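# Sort stuffed toys onto shelf levels by kind

## Task

Place the stuffed toys on the shelf so that every kind of toy sits on a separate level, with each toy's head and body resting mostly on the shelf board, and with the shelf still upright. Toys only count if they stay put without the robot holding them; at the end both grippers must release and withdraw.

## Robot and tools

ROBOT. Two arms, left_arm and right_arm, each with a parallel two-finger gripper. Both report poses in a single scene frame: origin on the tabletop midway between the arms, +x out across the table, +z up, left_arm on the +y side. The names do not match left or right in any image. The left base sits near (+0.014, +0.285, 0) m and the right near (0, -0.269, 0) m, each turned slightly about z. In a gripper's own axes the fingers extend along +z and close along y. The reported hand position is a point between the finger pads roughly 1 cm short of the tips; it can be somewhat wrong, more so at long reach.

COMMAND ROW. Every moving call uses rows of 14 numbers, each in [-1, 1], always for both arms: left_arm dx, dy, dz, rx, ry, rz, opening, then right_arm in the same seven slots. dx to rz are an offset, not a pose: they are expressed in that gripper's own axes and measured from where the gripper was at the start of the action (for the first action in a call, from the last pose a result reported). Scale: 1.0 equals 0.6 m of translation or 180 degrees; rx, ry, rz form one rotation vector. The opening is absolute, not an offset: +1 fully open (0.094 m), -1 closed.

execute_actions(actions): a list of up to 15 actions, run in order. Each action is a table of up to 15 rows, one row per 1/30 s step; if fewer rows are given, the last is held to fill 15 steps (0.5 s). All rows in an action are offsets from that action's start pose, not from the previous row. An empty list just returns state and images.

move(target, speed, blocking): target is one 14-number row as above, offsets from the pose in the latest result that showed one. Each gripper travels a straight line to its target; both paths finish together, lasting 0.5 to 10 s (cut off at 10 s). speed is the path's top speed in m/s, 0.002 to 0.5, default 0.25; rotation is capped at twice that in rad/s. Grippers rotate the short way. Paths ignore obstacles and the other arm, can lag, wander, or overshoot speed when an arm is nearly straight. Faster contact and targets deeper past a surface mean harder impacts. The opening is sent when the move begins. With blocking=false you get a result after 0.5 s while motion continues; you must then call wait or stop before sending new actions or moves. The result adds a 'move:' line: the ending (done, off_target, moving, held, fault) and any limits (paced = commanded pose was clipped; held = a safety check blocked some steps, after which motion may jump faster). If only one arm is named, the other finished fine. Distances from each target are listed.

wait(seconds): 0 to 10 s; the arms keep their last command and any running move continues (wait returns early when it ends). stop(): brakes a running move, needing some distance, more at speed; fingers keep moving. zoom_image(camera, region): enlarges [x0, y0, x1, y1] pixels (top-left origin, at most 504x504) of the latest image from cam_head_left, cam_head_right, cam_high, cam_low, cam_left_wrist or cam_right_wrist. read_manual(section): only returns licence text. finished_scene(scene): pass the current scene number once the goal is met and stable; irreversible.

RESULTS. Each result gives per-arm pose (end_effector_position in m, end_effector_quat_wxyz), Hand target lines (where the controller is currently driving the gripper), grip_measured (finger opening on the command scale; joint readings give metres, each gripper possibly off by about 1 mm), and all six images. 'pose unreachable' means the clearance check altered or blocked that arm's command. FAULT lines mark an arm stop; MOTOR HOT warns from 85 °C, and at 100 °C an OVER-TEMPERATURE FAULT drops that arm until it cools. Camera calibrations are given in OpenCV form; fixed cameras may be off by a couple of degrees and under a centimetre.

MOTION LIMITS. Per step, the commanded pose is clipped to within 70 mm and 16 degrees of the measured one, so far targets need several actions; after an action the arm only finishes the last clipped pose. Position wins over orientation when both cannot be met. Arms typically stop a centimetre or more short, usually low, and zero offsets let them sag further; to hold an arm still, send the correction back to its desired pose in the first call of a reply and zeros afterwards, raising the aim if it keeps drooping. Joint ranges (rad): waist ±2.880, shoulder 0 to 3.142, elbow 0 to 3.019, wrist pitch -1.693 to 1.571, wrist yaw ±1.571, wrist roll ±2.094. The elbow never fully straightens. Time passes while you think; the robot holds its last command meanwhile.

GRIPPING. To keep hold, command an opening below grip_measured; about 0.03 lower holds firmly, smaller gaps hold more gently. Pads push roughly 50 to 62 N each, less on very thin parts, with a brief spike at first contact. Occasional tugs on held items or nudges to loose ones can happen.

AVOID. Knocking or placing any rigid object off the table, toppling the shelf, letting the arms collide or press each other, drops, slips, slams and very forceful pushes. Holding loads heats motors, so do not linger gripping. Finish with both grippers open and backed away from the toys and shelf.

Each tool is called after "Call:" in YAML: its name, and indented under it one key for each argument.

## Session

Call:
execute_actions:
  actions: []

Scene clock: 0.00 s.
left_arm: end_effector_position=(+0.7166, -0.1935, +0.3229) grip_measured=+1.000 end_effector_quat_wxyz=(+0.434, +0.390, +0.670, +0.460) | right_arm: end_effector_position=(-0.0194, -0.6413, +0.1942) grip_measured=+1.000 end_effector_quat_wxyz=(-0.012, +0.990, -0.140, -0.008)
Joint positions: left_arm=[-0.81   2.218  2.203 -0.38  -1.023  1.     0.094] | right_arm=[-1.439  1.348  1.15  -1.399  0.014  1.808  0.094]
Joint velocities: left_arm=[-0.015 -0.005  0.002 -0.007  0.051 -0.051  0.   ] | right_arm=[-0.015  0.005 -0.012  0.012  0.066 -0.037  0.   ]
Motor temperatures (°C, as the motors report them): left_arm=[27 28 28 27 26 25] | right_arm=[27 25 28 26 28 28]
Hand target (left_arm): +0.716, -0.193, +0.354; +0.454, +0.372, +0.670, +0.455
Hand target (right_arm): -0.020, -0.650, +0.206; +0.003, +0.990, -0.140, -0.007

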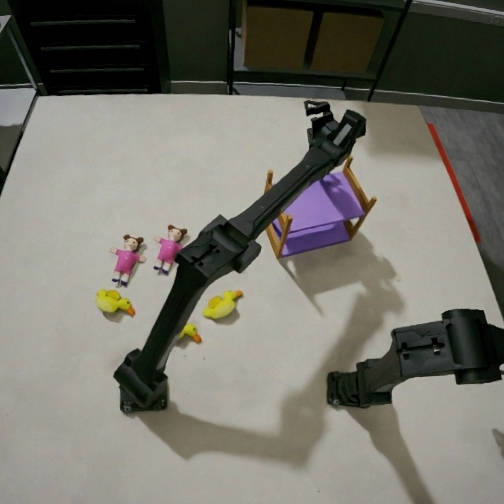

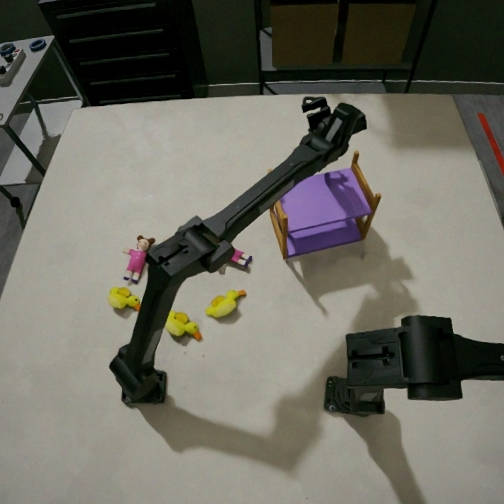

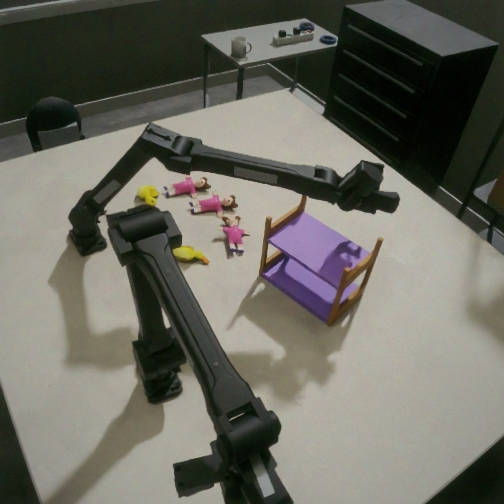

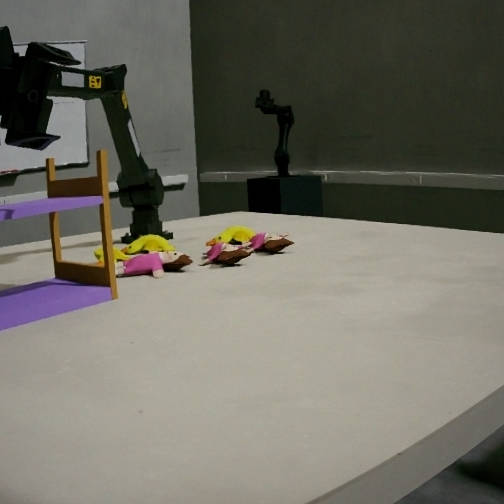

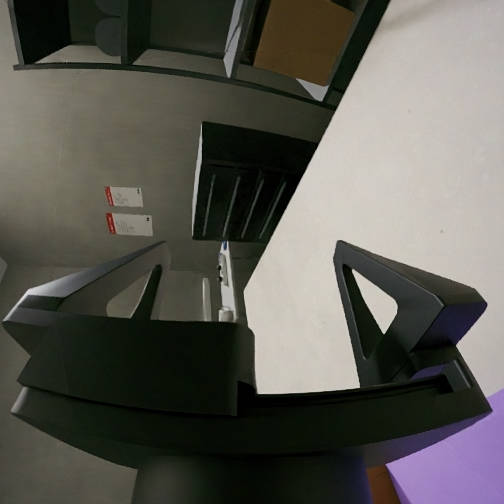

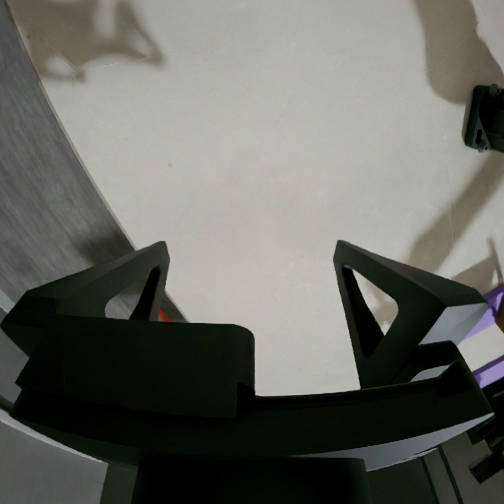

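Call:
move:
  target: [0.945,0.204,-0.327,0.33,0.311,-0.28,1,0,0,0,0,0,0,1]
  speed: 0.3

Call:
move:
  target: [0.45,0.5,0,0,0,0,1,0,0,0,0,0,0,1]
  speed: 0.3

Call:
zoom_image:
  camera: "cam_head_left"
  region: [80,140,400,360]

Call:
zoom_image:
  camera: "cam_head_right"
  region: [80,140,400,360]

Call:
zoom_image:
  camera: "cam_high"
  region: [240,180,400,340]

Scene clock: 16.60 s.
left_arm: end_effector_position=(+0.3724, +0.3112, +0.3480) grip_measured=+1.000 end_effector_quat_wxyz=(+0.048, -0.007, +0.999, +0.009) | right_arm: end_effector_position=(-0.0194, -0.6413, +0.1942) grip_measured=+1.000 end_effector_quat_wxyz=(-0.012, +0.990, -0.140, -0.008)
Joint positions: left_arm=[ 0.03   1.239  1.455 -1.69  -0.011  0.057  0.094] | right_arm=[-1.439  1.348  1.15  -1.399  0.014  1.808  0.094]
Joint velocities: left_arm=[ 0.015 -0.015 -0.017 -0.002 -0.11   0.022  0.   ] | right_arm=[-0.005 -0.005  0.007  0.002 -0.051  0.022  0.   ]
Motor temperatures (°C, as the motors report them): left_arm=[27 30 31 27 26 25] | right_arm=[27 26 30 26 28 28]
Hand target (left_arm): +0.367, +0.308, +0.351; +0.047, +0.003, +0.999, +0.007
Hand target (right_arm): -0.019, -0.641, +0.194; -0.012, +0.990, -0.140, -0.008
Off the commanded pose (left_arm): 0.009 m, 6 deg.
Off the commanded pose (right_arm): 0.000 m, 0 deg.
joint sent to its limit (left arm) — the command would take joint 4 (wrist pitch) past its lower limit, so that joint was sent only as far as its limit.
move: off_target (left_arm); limits=paced
camera_calibration (this result's frames):
cam_left_wrist: T_world_to_cam=[[0.00415625, -0.999988, -0.00258503, 0.311922], [-0.870427, -0.00489032, 0.492274, 0.16029], [-0.49228, 0.000204067, -0.870437, 0.60379], [0, 0, 0, 1]] pos_world=[0.435458, 0.312579, 0.44746]

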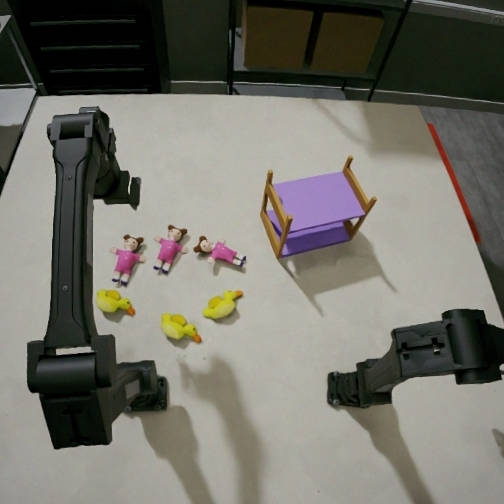

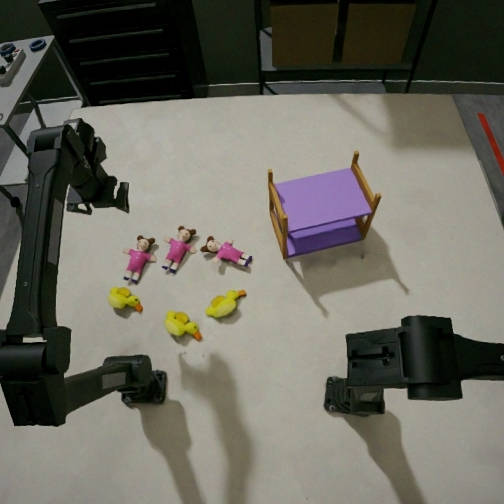

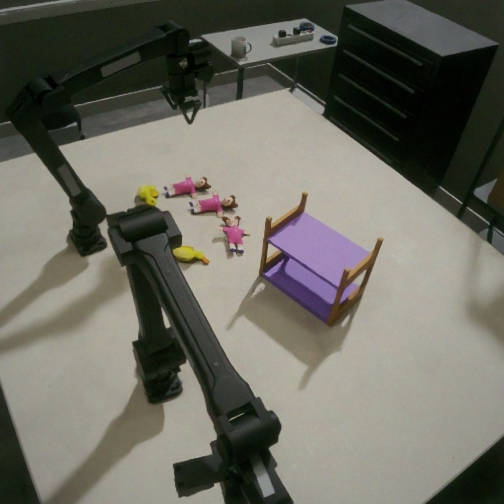

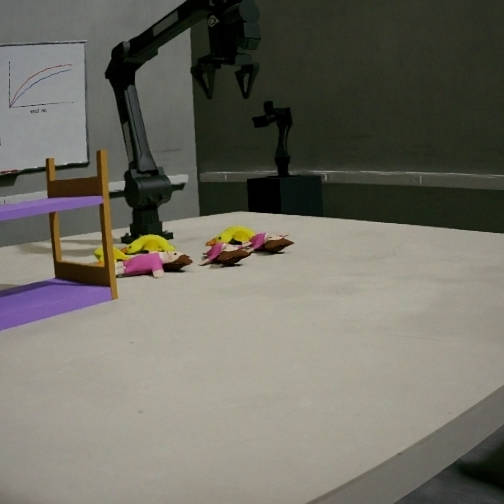

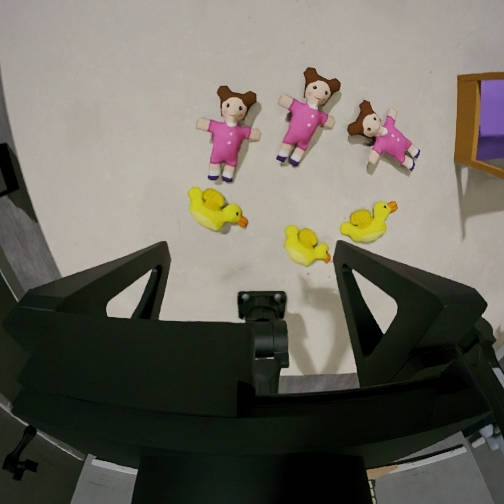

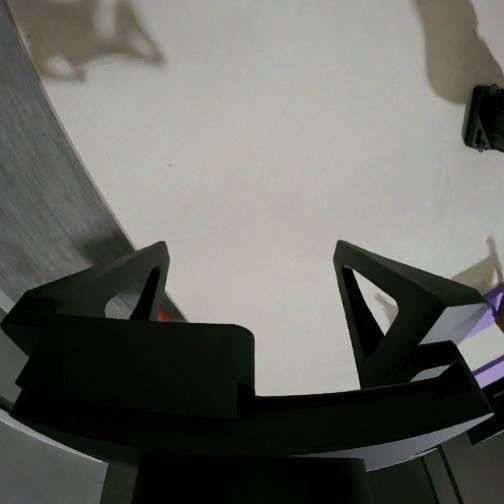

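Scene clock: 18.63 s.
left_arm: end_effector_position=(+0.0958, +0.5958, +0.3031) grip_measured=+1.000 end_effector_quat_wxyz=(+0.034, -0.017, +0.999, -0.014) | right_arm: end_effector_position=(-0.0194, -0.6413, +0.1942) grip_measured=+1.000 end_effector_quat_wxyz=(-0.012, +0.990, -0.140, -0.008)
Joint positions: left_arm=[ 1.315  1.191  1.299 -1.69   0.073  1.321  0.094] | right_arm=[-1.439  1.348  1.15  -1.399  0.014  1.808  0.094]
Joint velocities: left_arm=[-0.005  0.015  0.007  0.017 -0.037  0.037  0.   ] | right_arm=[-0.005 -0.015 -0.012 -0.012 -0.066 -0.007  0.   ]
Motor temperatures (°C, as the motors report them): left_arm=[27 30 31 27 26 25] | right_arm=[27 26 30 26 28 28]
Hand target (left_arm): +0.100, +0.603, +0.327; +0.042, -0.007, +0.999, +0.012
Hand target (right_arm): -0.019, -0.641, +0.194; -0.012, +0.990, -0.140, -0.008
Off the commanded pose (left_arm): 0.027 m, 3 deg.
Off the commanded pose (right_arm): 0.000 m, 0 deg.
move: off_target (left_arm)
camera_calibration (this result's frames):
cam_left_wrist: T_world_to_cam=[[0.0224514, -0.998802, 0.0434719, 0.581087], [-0.856738, 0.00318913, 0.515742, -0.0702501], [-0.515262, -0.0488231, -0.855641, 0.455405], [0, 0, 0, 1]] pos_world=[0.161421, 0.602849, 0.400633]

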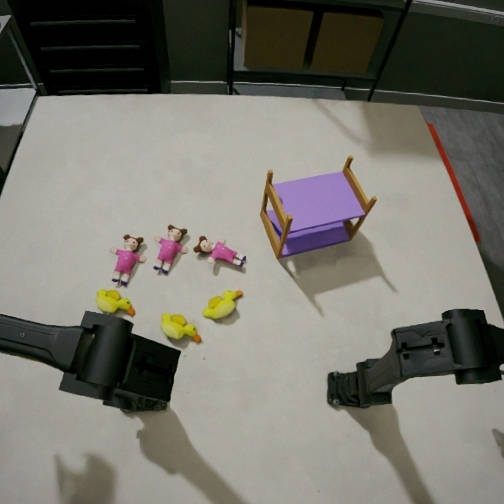

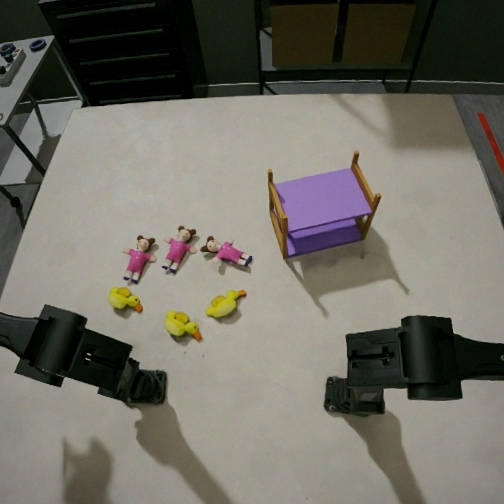

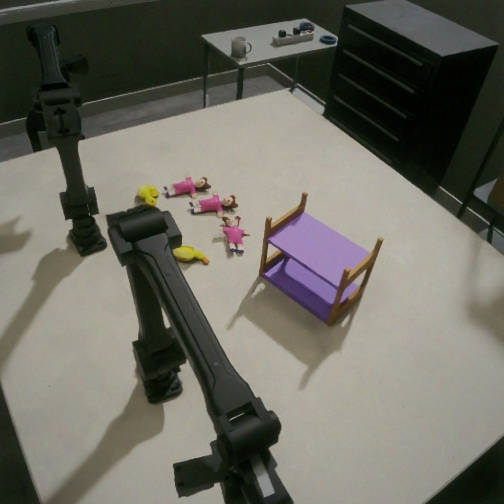

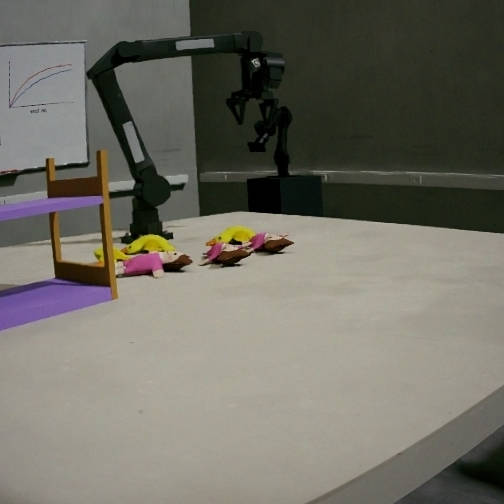

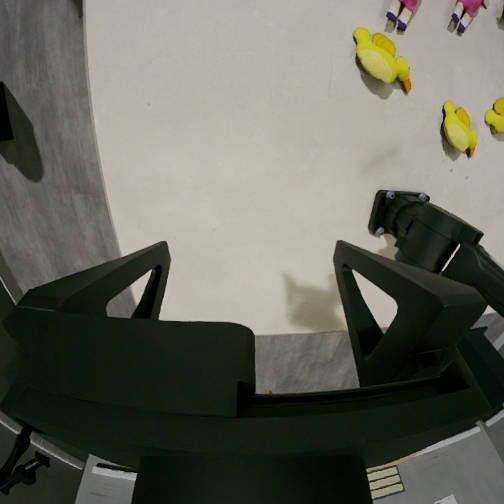

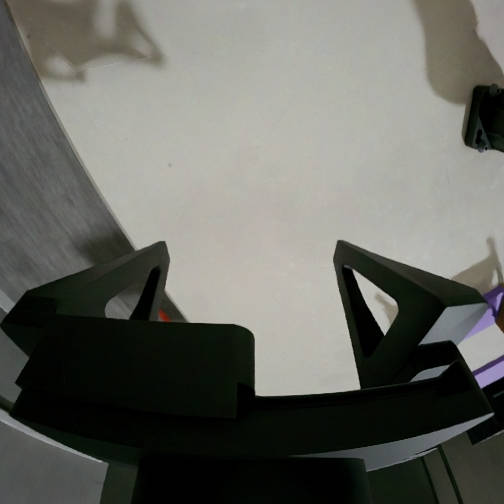

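Region (80, 140, 400, 360) of cam_head_left's 504x504 image, scaled by 1.575, with more detail than that image has; it fills the top 346 rows of this view, and the rest is white.

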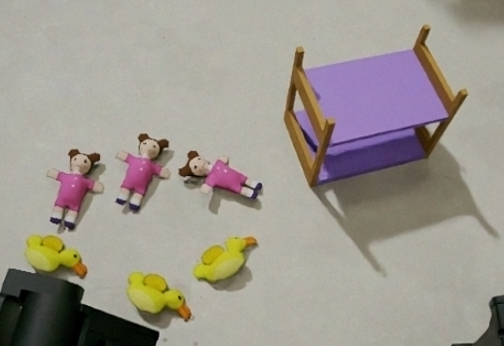

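Region (80, 140, 400, 360) of cam_head_right's 504x504 image, scaled by 1.575, with more detail than that image has; it fills the top 346 rows of this view, and the rest is white.

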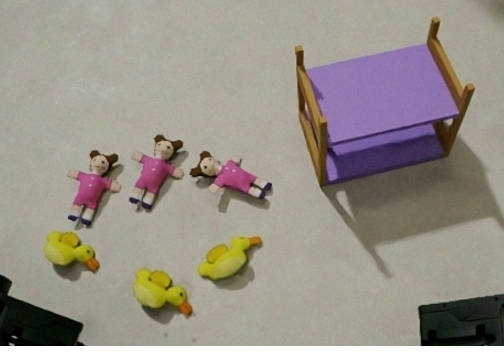

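Region (240, 180, 400, 340) of cam_high's 504x504 image, scaled by 3.150, with more detail than that image has.

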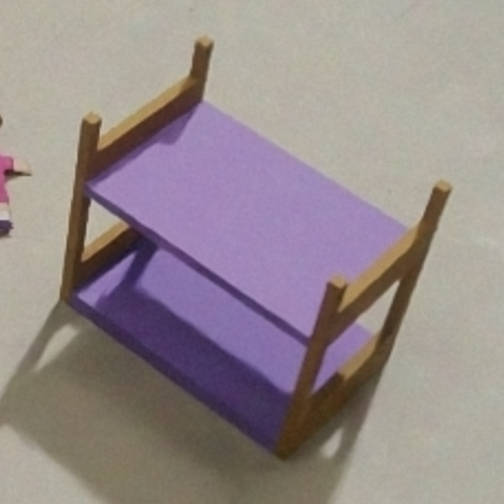

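Call:
move:
  target: [-0.203,-0.838,0.345,0.137,-0.2,0.323,0.6,0,0.2,0,0,0,0,1]
  speed: 0.25

Scene clock: 69.03 s.
left_arm: end_effector_position=(+0.2494, +0.0949, +0.1230) grip_measured=+0.603 end_effector_quat_wxyz=(+0.332, +0.464, +0.799, -0.191) | right_arm: end_effector_position=(-0.0458, -0.7370, +0.1748) grip_measured=+1.000 end_effector_quat_wxyz=(-0.033, +0.990, -0.139, -0.009)
Joint positions: left_arm=[-0.487  0.747  0.383 -0.516  0.411  0.456  0.075] | right_arm=[-1.487  1.635  1.413 -1.416  0.014  1.76   0.094]
Joint velocities: left_arm=[-0.015 -0.005 -0.002  0.002  0.022  0.037 -0.   ] | right_arm=[ 0.005 -0.005 -0.002 -0.017  0.022 -0.037  0.   ]
Motor temperatures (°C, as the motors report them): left_arm=[27 29 35 27 26 25] | right_arm=[27 26 32 26 28 28]
Hand target (left_arm): +0.253, +0.092, +0.125; +0.340, +0.461, +0.797, -0.192
Hand target (right_arm): -0.054, -0.755, +0.193; -0.012, +0.990, -0.140, -0.009
Off the commanded pose (left_arm): 0.005 m, 0 deg.
Off the commanded pose (right_arm): 0.027 m, 2 deg.
move: off_target (right_arm)
camera_calibration (this result's frames):
cam_left_wrist: T_world_to_cam=[[-0.876526, -0.481355, -0.0001451, 0.265681], [-0.473976, 0.863143, -0.174157, 0.0636771], [0.0839563, -0.152584, -0.984718, 0.232239], [0, 0, 0, 1]] pos_world=[0.24356, 0.10836, 0.239819]
cam_right_wrist: T_world_to_cam=[[0.284536, 0.955676, 0.0756434, 0.706431], [0.77294, -0.275373, 0.571606, -0.265987], [0.5671, -0.104175, -0.817034, 0.218001], [0, 0, 0, 1]] pos_world=[-0.119041, -0.725655, 0.276718]

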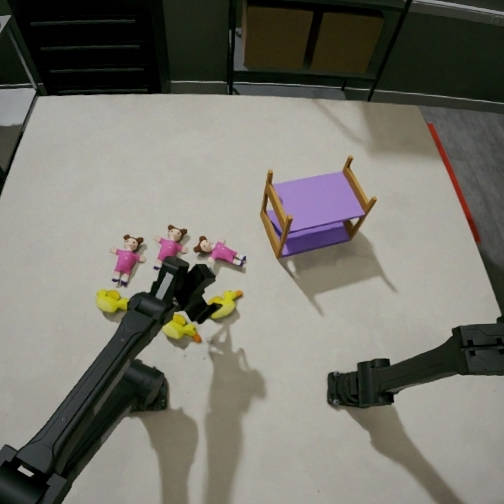

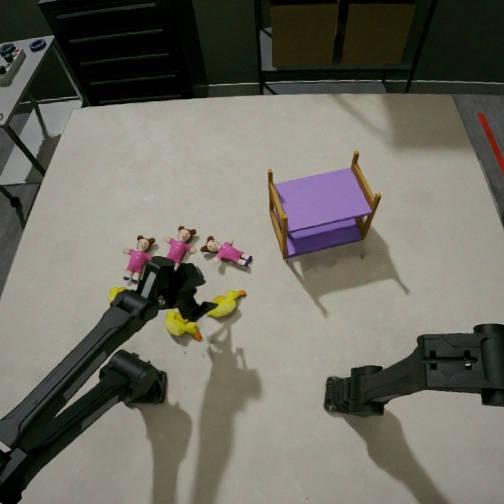

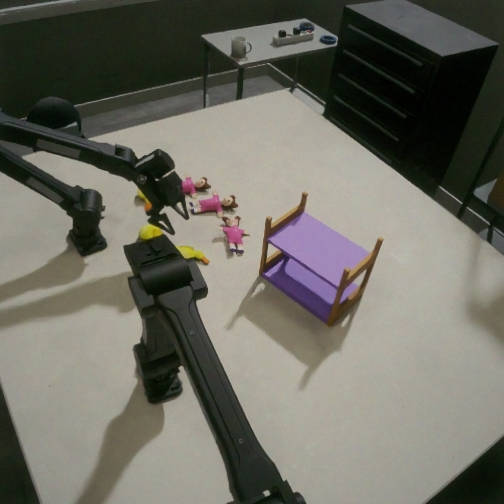

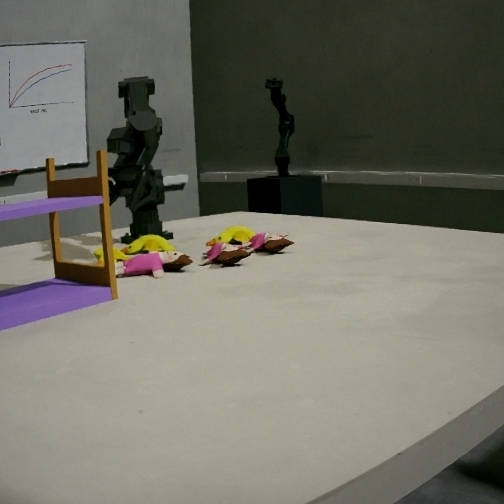

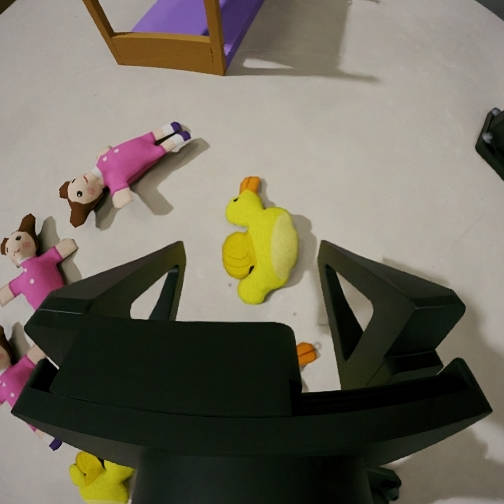

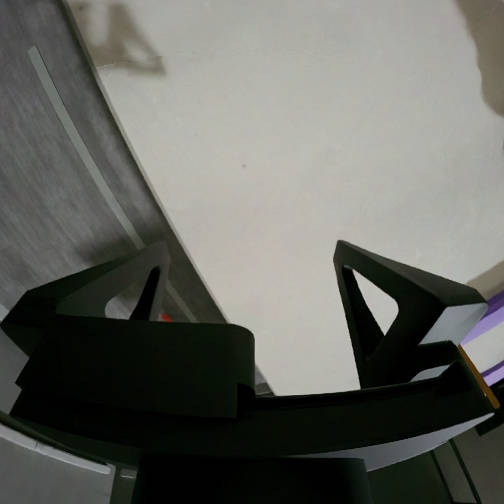

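Call:
move:
  target: [0.1,-0.013,0.135,0,0,0,1,0,0,0,0,0,0,1]
  speed: 0.1

Call:
move:
  target: [0,0,0,0,0,0,-0.2,0,0,0,0,0,0,1]

Scene clock: 74.23 s.
left_arm: end_effector_position=(+0.2495, +0.0802, +0.0202) grip_measured=+0.999 end_effector_quat_wxyz=(+0.325, +0.466, +0.801, -0.189) | right_arm: end_effector_position=(-0.0458, -0.7370, +0.1748) grip_measured=+1.000 end_effector_quat_wxyz=(-0.033, +0.990, -0.139, -0.009)
Joint positions: left_arm=[-0.554  1.128  0.219  0.033  0.366  0.404  0.094] | right_arm=[-1.487  1.635  1.413 -1.416  0.014  1.76   0.094]
Joint velocities: left_arm=[-0.005 -0.005 -0.017 -0.002 -0.007 -0.037 -0.002] | right_arm=[-0.024 -0.015 -0.002 -0.002 -0.022 -0.066  0.   ]
Motor temperatures (°C, as the motors report them): left_arm=[27 29 34 27 26 25] | right_arm=[27 27 33 26 28 28]
Hand target (left_arm): +0.251, +0.077, +0.022; +0.332, +0.464, +0.799, -0.191
Hand target (right_arm): -0.046, -0.737, +0.175; -0.033, +0.990, -0.139, -0.009
Off the commanded pose (left_arm): 0.004 m, 1 deg.
Off the commanded pose (right_arm): 0.000 m, 0 deg.
move: done
camera_calibration (this result's frames):
cam_left_wrist: T_world_to_cam=[[-0.877189, -0.480115, 0.0053346, 0.258599], [-0.474759, 0.865636, -0.158994, 0.0581573], [0.0717177, -0.142001, -0.987265, 0.13103], [0, 0, 0, 1]] pos_world=[0.245054, 0.0924208, 0.137228]
cam_right_wrist: T_world_to_cam=[[0.284536, 0.955676, 0.0756434, 0.706431], [0.77294, -0.275373, 0.571606, -0.265987], [0.5671, -0.104175, -0.817034, 0.218001], [0, 0, 0, 1]] pos_world=[-0.119041, -0.725655, 0.276718]

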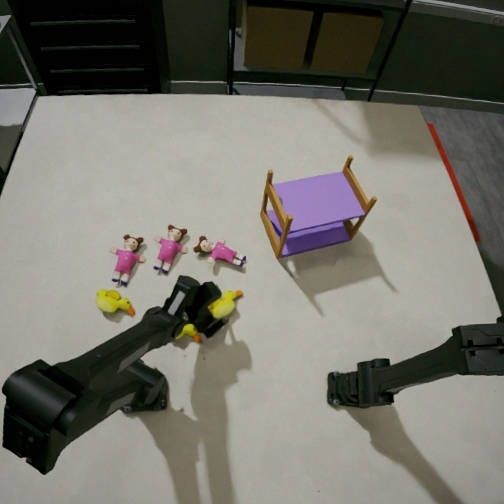

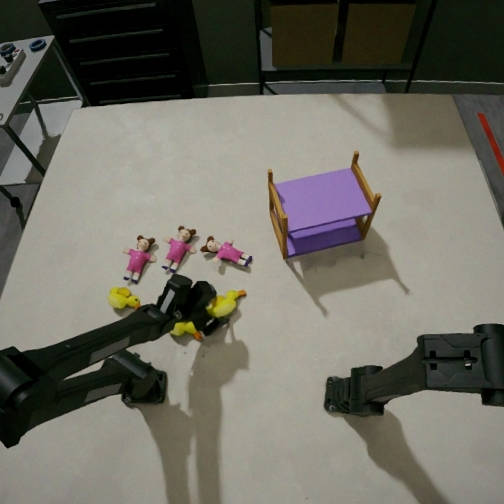

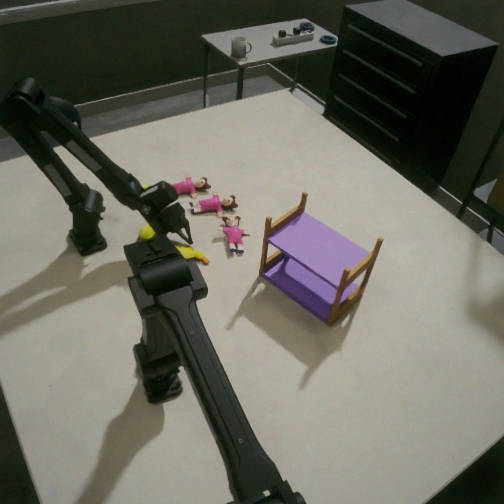

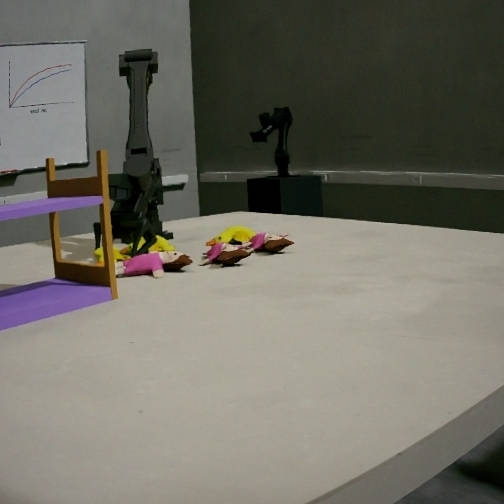

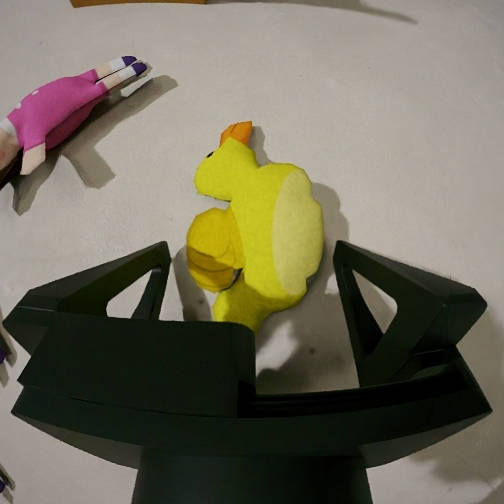

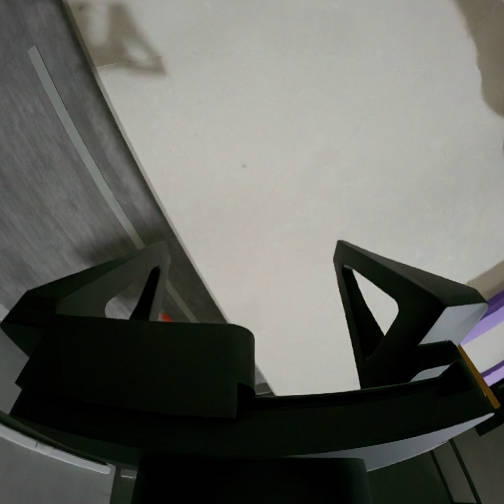

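Scene clock: 74.73 s.
left_arm: end_effector_position=(+0.2494, +0.0801, +0.0202) grip_measured=-0.196 end_effector_quat_wxyz=(+0.325, +0.466, +0.801, -0.190) | right_arm: end_effector_position=(-0.0458, -0.7370, +0.1748) grip_measured=+1.000 end_effector_quat_wxyz=(-0.033, +0.990, -0.139, -0.009)
Joint positions: left_arm=[-0.554  1.128  0.219  0.033  0.367  0.404  0.038] | right_arm=[-1.487  1.635  1.413 -1.416  0.014  1.76   0.094]
Joint velocities: left_arm=[-0.015 -0.024 -0.002  0.002  0.051  0.007  0.001] | right_arm=[-0.024 -0.005 -0.017 -0.007 -0.066  0.051  0.   ]
Motor temperatures (°C, as the motors report them): left_arm=[27 29 33 27 26 25] | right_arm=[27 27 33 26 28 28]
Hand target (left_arm): +0.249, +0.080, +0.020; +0.325, +0.466, +0.801, -0.189
Hand target (right_arm): -0.046, -0.737, +0.175; -0.033, +0.990, -0.139, -0.009
Off the commanded pose (left_arm): 0.000 m, 0 deg.
Off the commanded pose (right_arm): 0.000 m, 0 deg.
move: done
camera_calibration (this result's frames):
cam_left_wrist: T_world_to_cam=[[-0.877422, -0.479684, 0.00583269, 0.258493], [-0.474382, 0.865786, -0.159299, 0.0581015], [0.0713632, -0.142539, -0.987213, 0.131189], [0, 0, 0, 1]] pos_world=[0.245007, 0.0923909, 0.137259]
cam_right_wrist: T_world_to_cam=[[0.284536, 0.955676, 0.0756434, 0.706431], [0.77294, -0.275373, 0.571606, -0.265987], [0.5671, -0.104175, -0.817034, 0.218001], [0, 0, 0, 1]] pos_world=[-0.119041, -0.725655, 0.276718]

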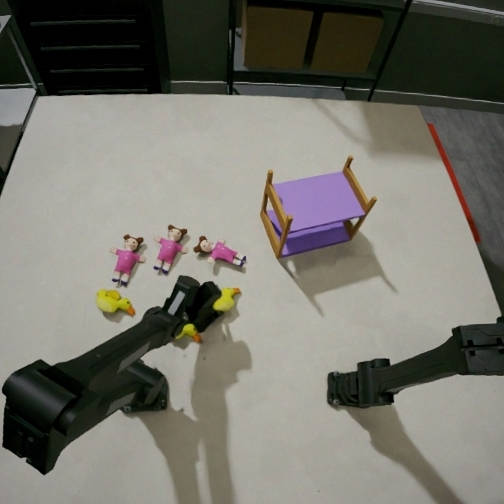

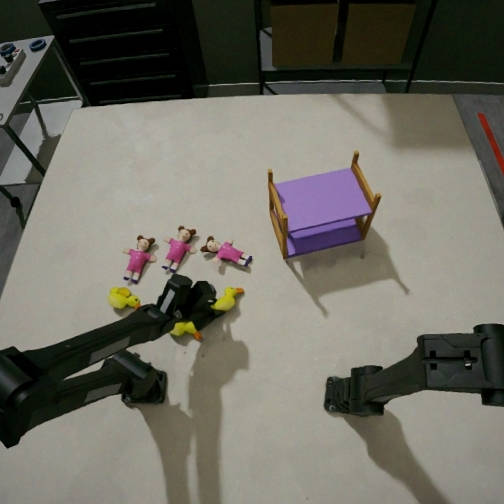

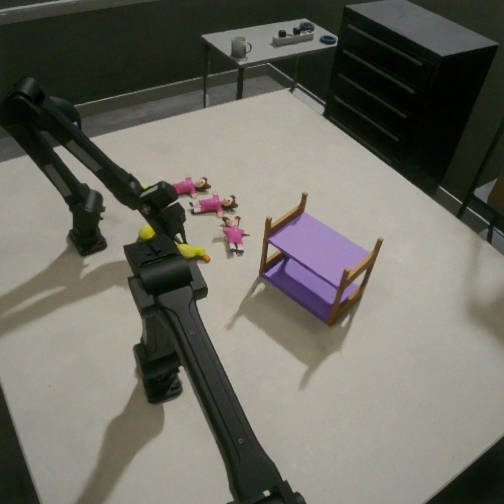

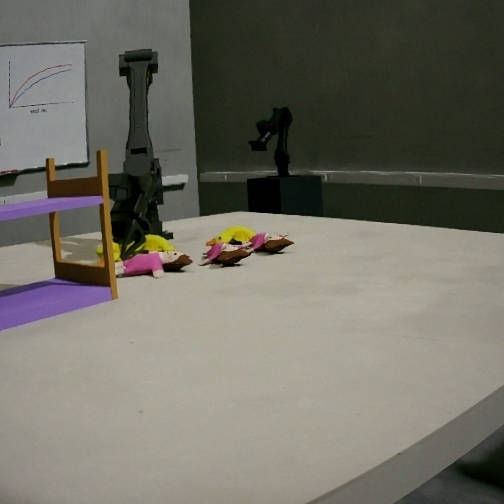

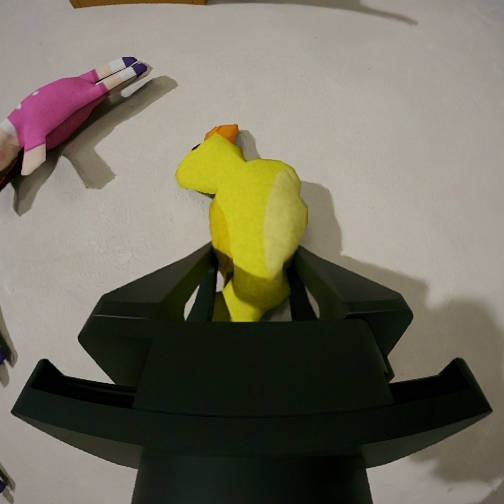

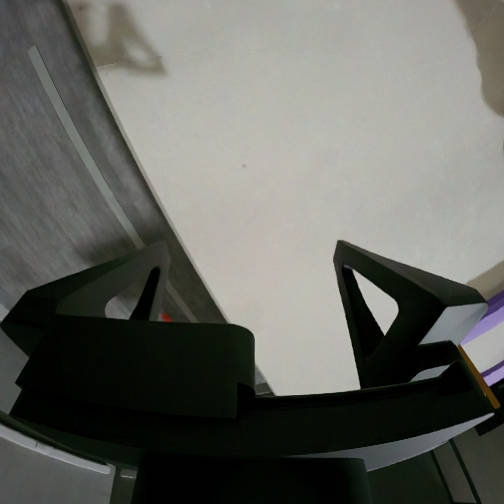

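Call:
move:
  target: [-0.075,0,-0.078,0,0,0,-0.35,0,0,0,0,0,0,1]
  speed: 0.1

Call:
move:
  target: [-0.44,-0.162,0.405,-0.293,-0.155,-0.171,-0.35,0,0,0,0,0,0,1]
  speed: 0.2

Scene clock: 81.47 s.
left_arm: end_effector_position=(+0.2313, +0.0903, +0.0602) grip_measured=-0.346 end_effector_quat_wxyz=(+0.301, +0.465, +0.810, -0.190) | right_arm: end_effector_position=(-0.0458, -0.7370, +0.1748) grip_measured=+1.000 end_effector_quat_wxyz=(-0.033, +0.990, -0.139, -0.009)
Joint positions: left_arm=[-0.554  0.868  0.268 -0.326  0.367  0.404  0.031] | right_arm=[-1.487  1.635  1.413 -1.416  0.014  1.76   0.094]
Joint velocities: left_arm=[-0.005  0.005  0.012 -0.017  0.051 -0.051 -0.   ] | right_arm=[-0.015  0.005 -0.002  0.007  0.007 -0.051  0.   ]
Motor temperatures (°C, as the motors report them): left_arm=[27 29 33 27 26 25] | right_arm=[27 27 32 26 28 28]
Hand target (left_arm): +0.248, +0.082, +0.086; +0.325, +0.466, +0.801, -0.190
Hand target (right_arm): -0.046, -0.737, +0.175; -0.033, +0.990, -0.139, -0.009
Off the commanded pose (left_arm): 0.032 m, 3 deg.
Off the commanded pose (right_arm): 0.000 m, 0 deg.
move: off_target (left_arm)
camera_calibration (this result's frames):
cam_left_wrist: T_world_to_cam=[[-0.876595, -0.480152, 0.0321746, 0.245558], [-0.480396, 0.869189, -0.11718, 0.0455652], [0.0282983, -0.118176, -0.992589, 0.181462], [0, 0, 0, 1]] pos_world=[0.232009, 0.0997446, 0.177556]
cam_right_wrist: T_world_to_cam=[[0.284536, 0.955676, 0.0756434, 0.706431], [0.77294, -0.275373, 0.571606, -0.265987], [0.5671, -0.104175, -0.817034, 0.218001], [0, 0, 0, 1]] pos_world=[-0.119041, -0.725655, 0.276718]

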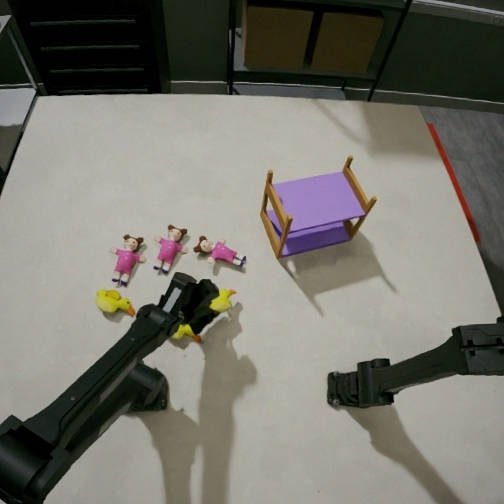

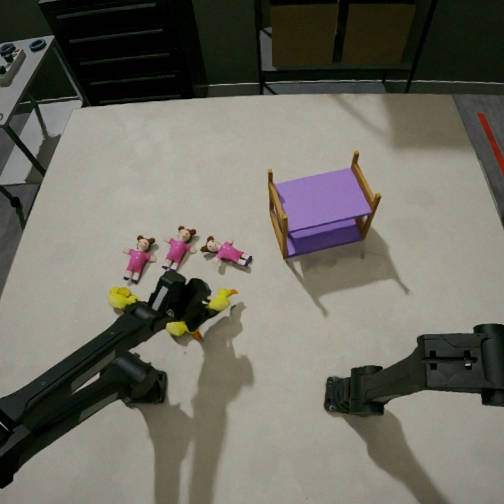

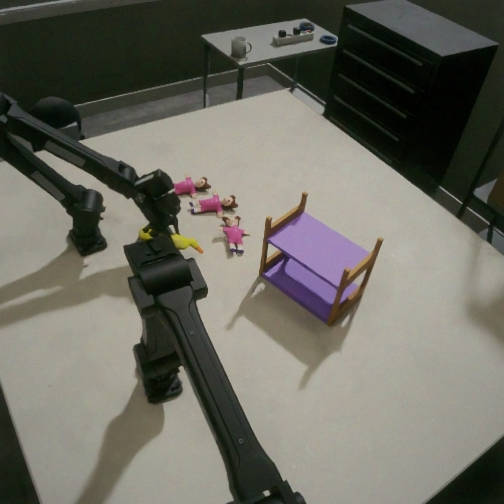

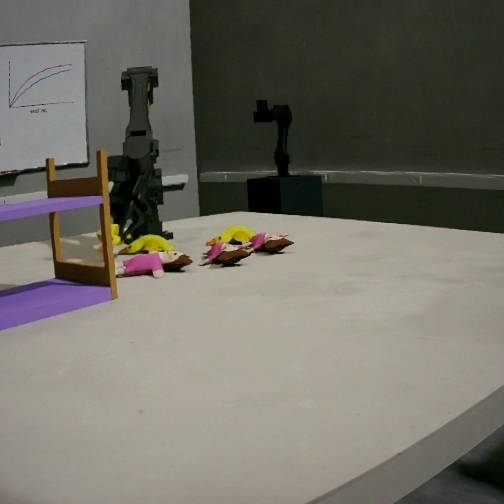

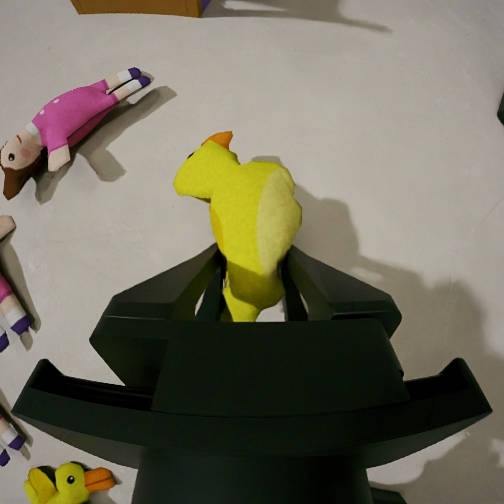

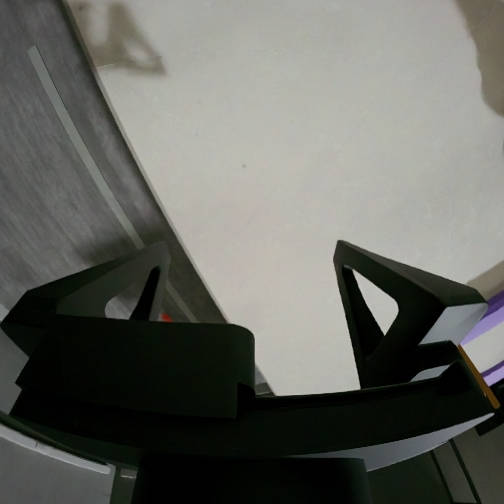

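Scene clock: 84.97 s.
left_arm: end_effector_position=(+0.3198, -0.2534, +0.0469) grip_measured=-0.346 end_effector_quat_wxyz=(+0.584, +0.019, +0.811, +0.024) | right_arm: end_effector_position=(-0.0458, -0.7370, +0.1748) grip_measured=+1.000 end_effector_quat_wxyz=(-0.033, +0.990, -0.139, -0.009)
Joint positions: left_arm=[-1.351  2.037  1.227 -0.137 -1.17  -0.844  0.031] | right_arm=[-1.487  1.635  1.413 -1.416  0.014  1.76   0.094]
Joint velocities: left_arm=[-0.005 -0.005 -0.012 -0.012 -0.037 -0.022  0.   ] | right_arm=[-0.005 -0.005 -0.002 -0.002 -0.022  0.022  0.   ]
Motor temperatures (°C, as the motors report them): left_arm=[27 29 33 27 26 25] | right_arm=[27 27 32 26 28 28]
Hand target (left_arm): +0.321, -0.271, +0.060; +0.589, +0.006, +0.808, +0.008
Hand target (right_arm): -0.046, -0.737, +0.175; -0.033, +0.990, -0.139, -0.009
Off the commanded pose (left_arm): 0.020 m, 2 deg.
Off the commanded pose (right_arm): 0.000 m, 0 deg.
move: off_target (left_arm)
camera_calibration (this result's frames):
cam_left_wrist: T_world_to_cam=[[-0.0202725, -0.997726, -0.0642746, -0.241943], [-0.803506, 0.0545147, -0.592796, 0.304464], [0.594952, 0.0396275, -0.802784, -0.0249687], [0, 0, 0, 1]] pos_world=[0.254589, -0.257002, 0.144889]
cam_right_wrist: T_world_to_cam=[[0.284536, 0.955676, 0.0756434, 0.706431], [0.77294, -0.275373, 0.571606, -0.265987], [0.5671, -0.104175, -0.817034, 0.218001], [0, 0, 0, 1]] pos_world=[-0.119041, -0.725655, 0.276718]

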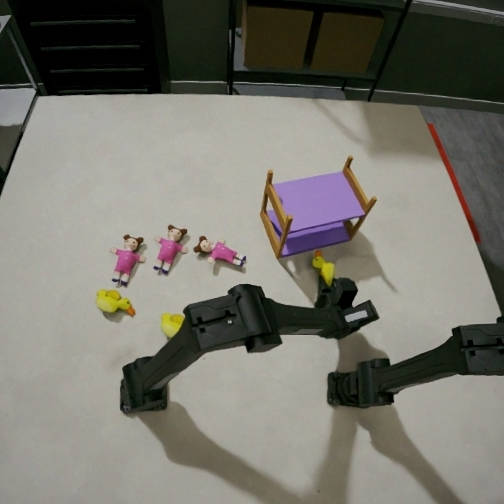

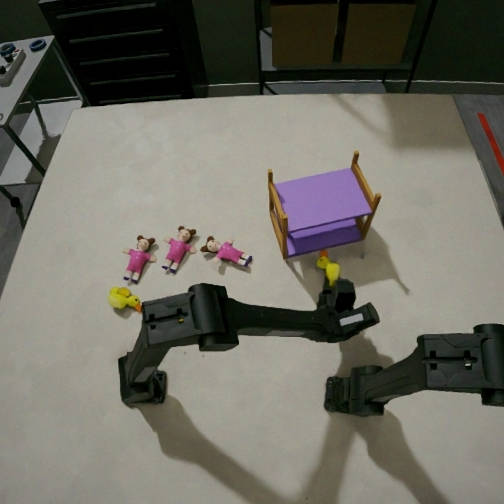

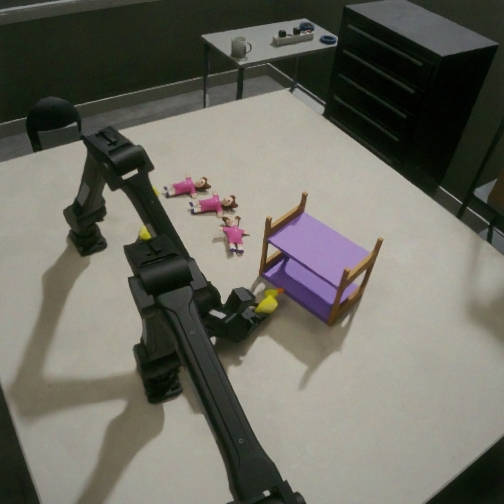

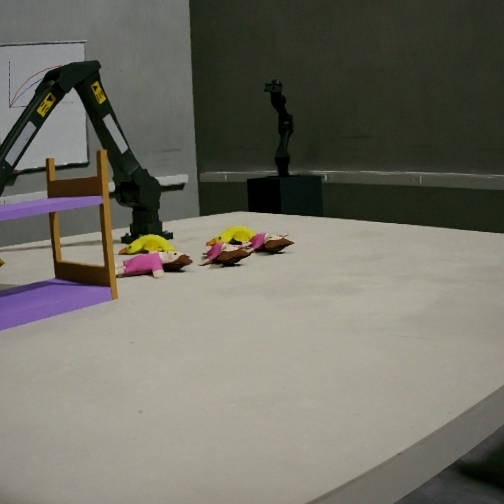

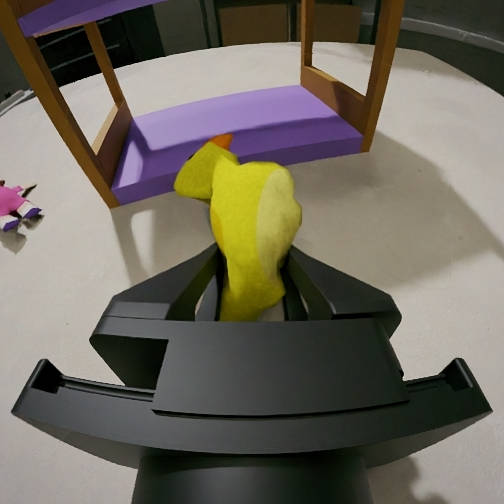

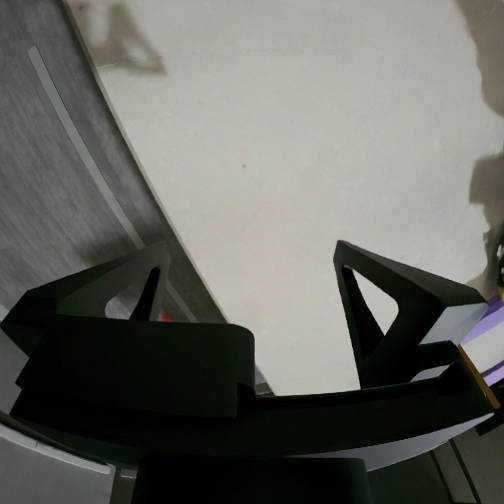

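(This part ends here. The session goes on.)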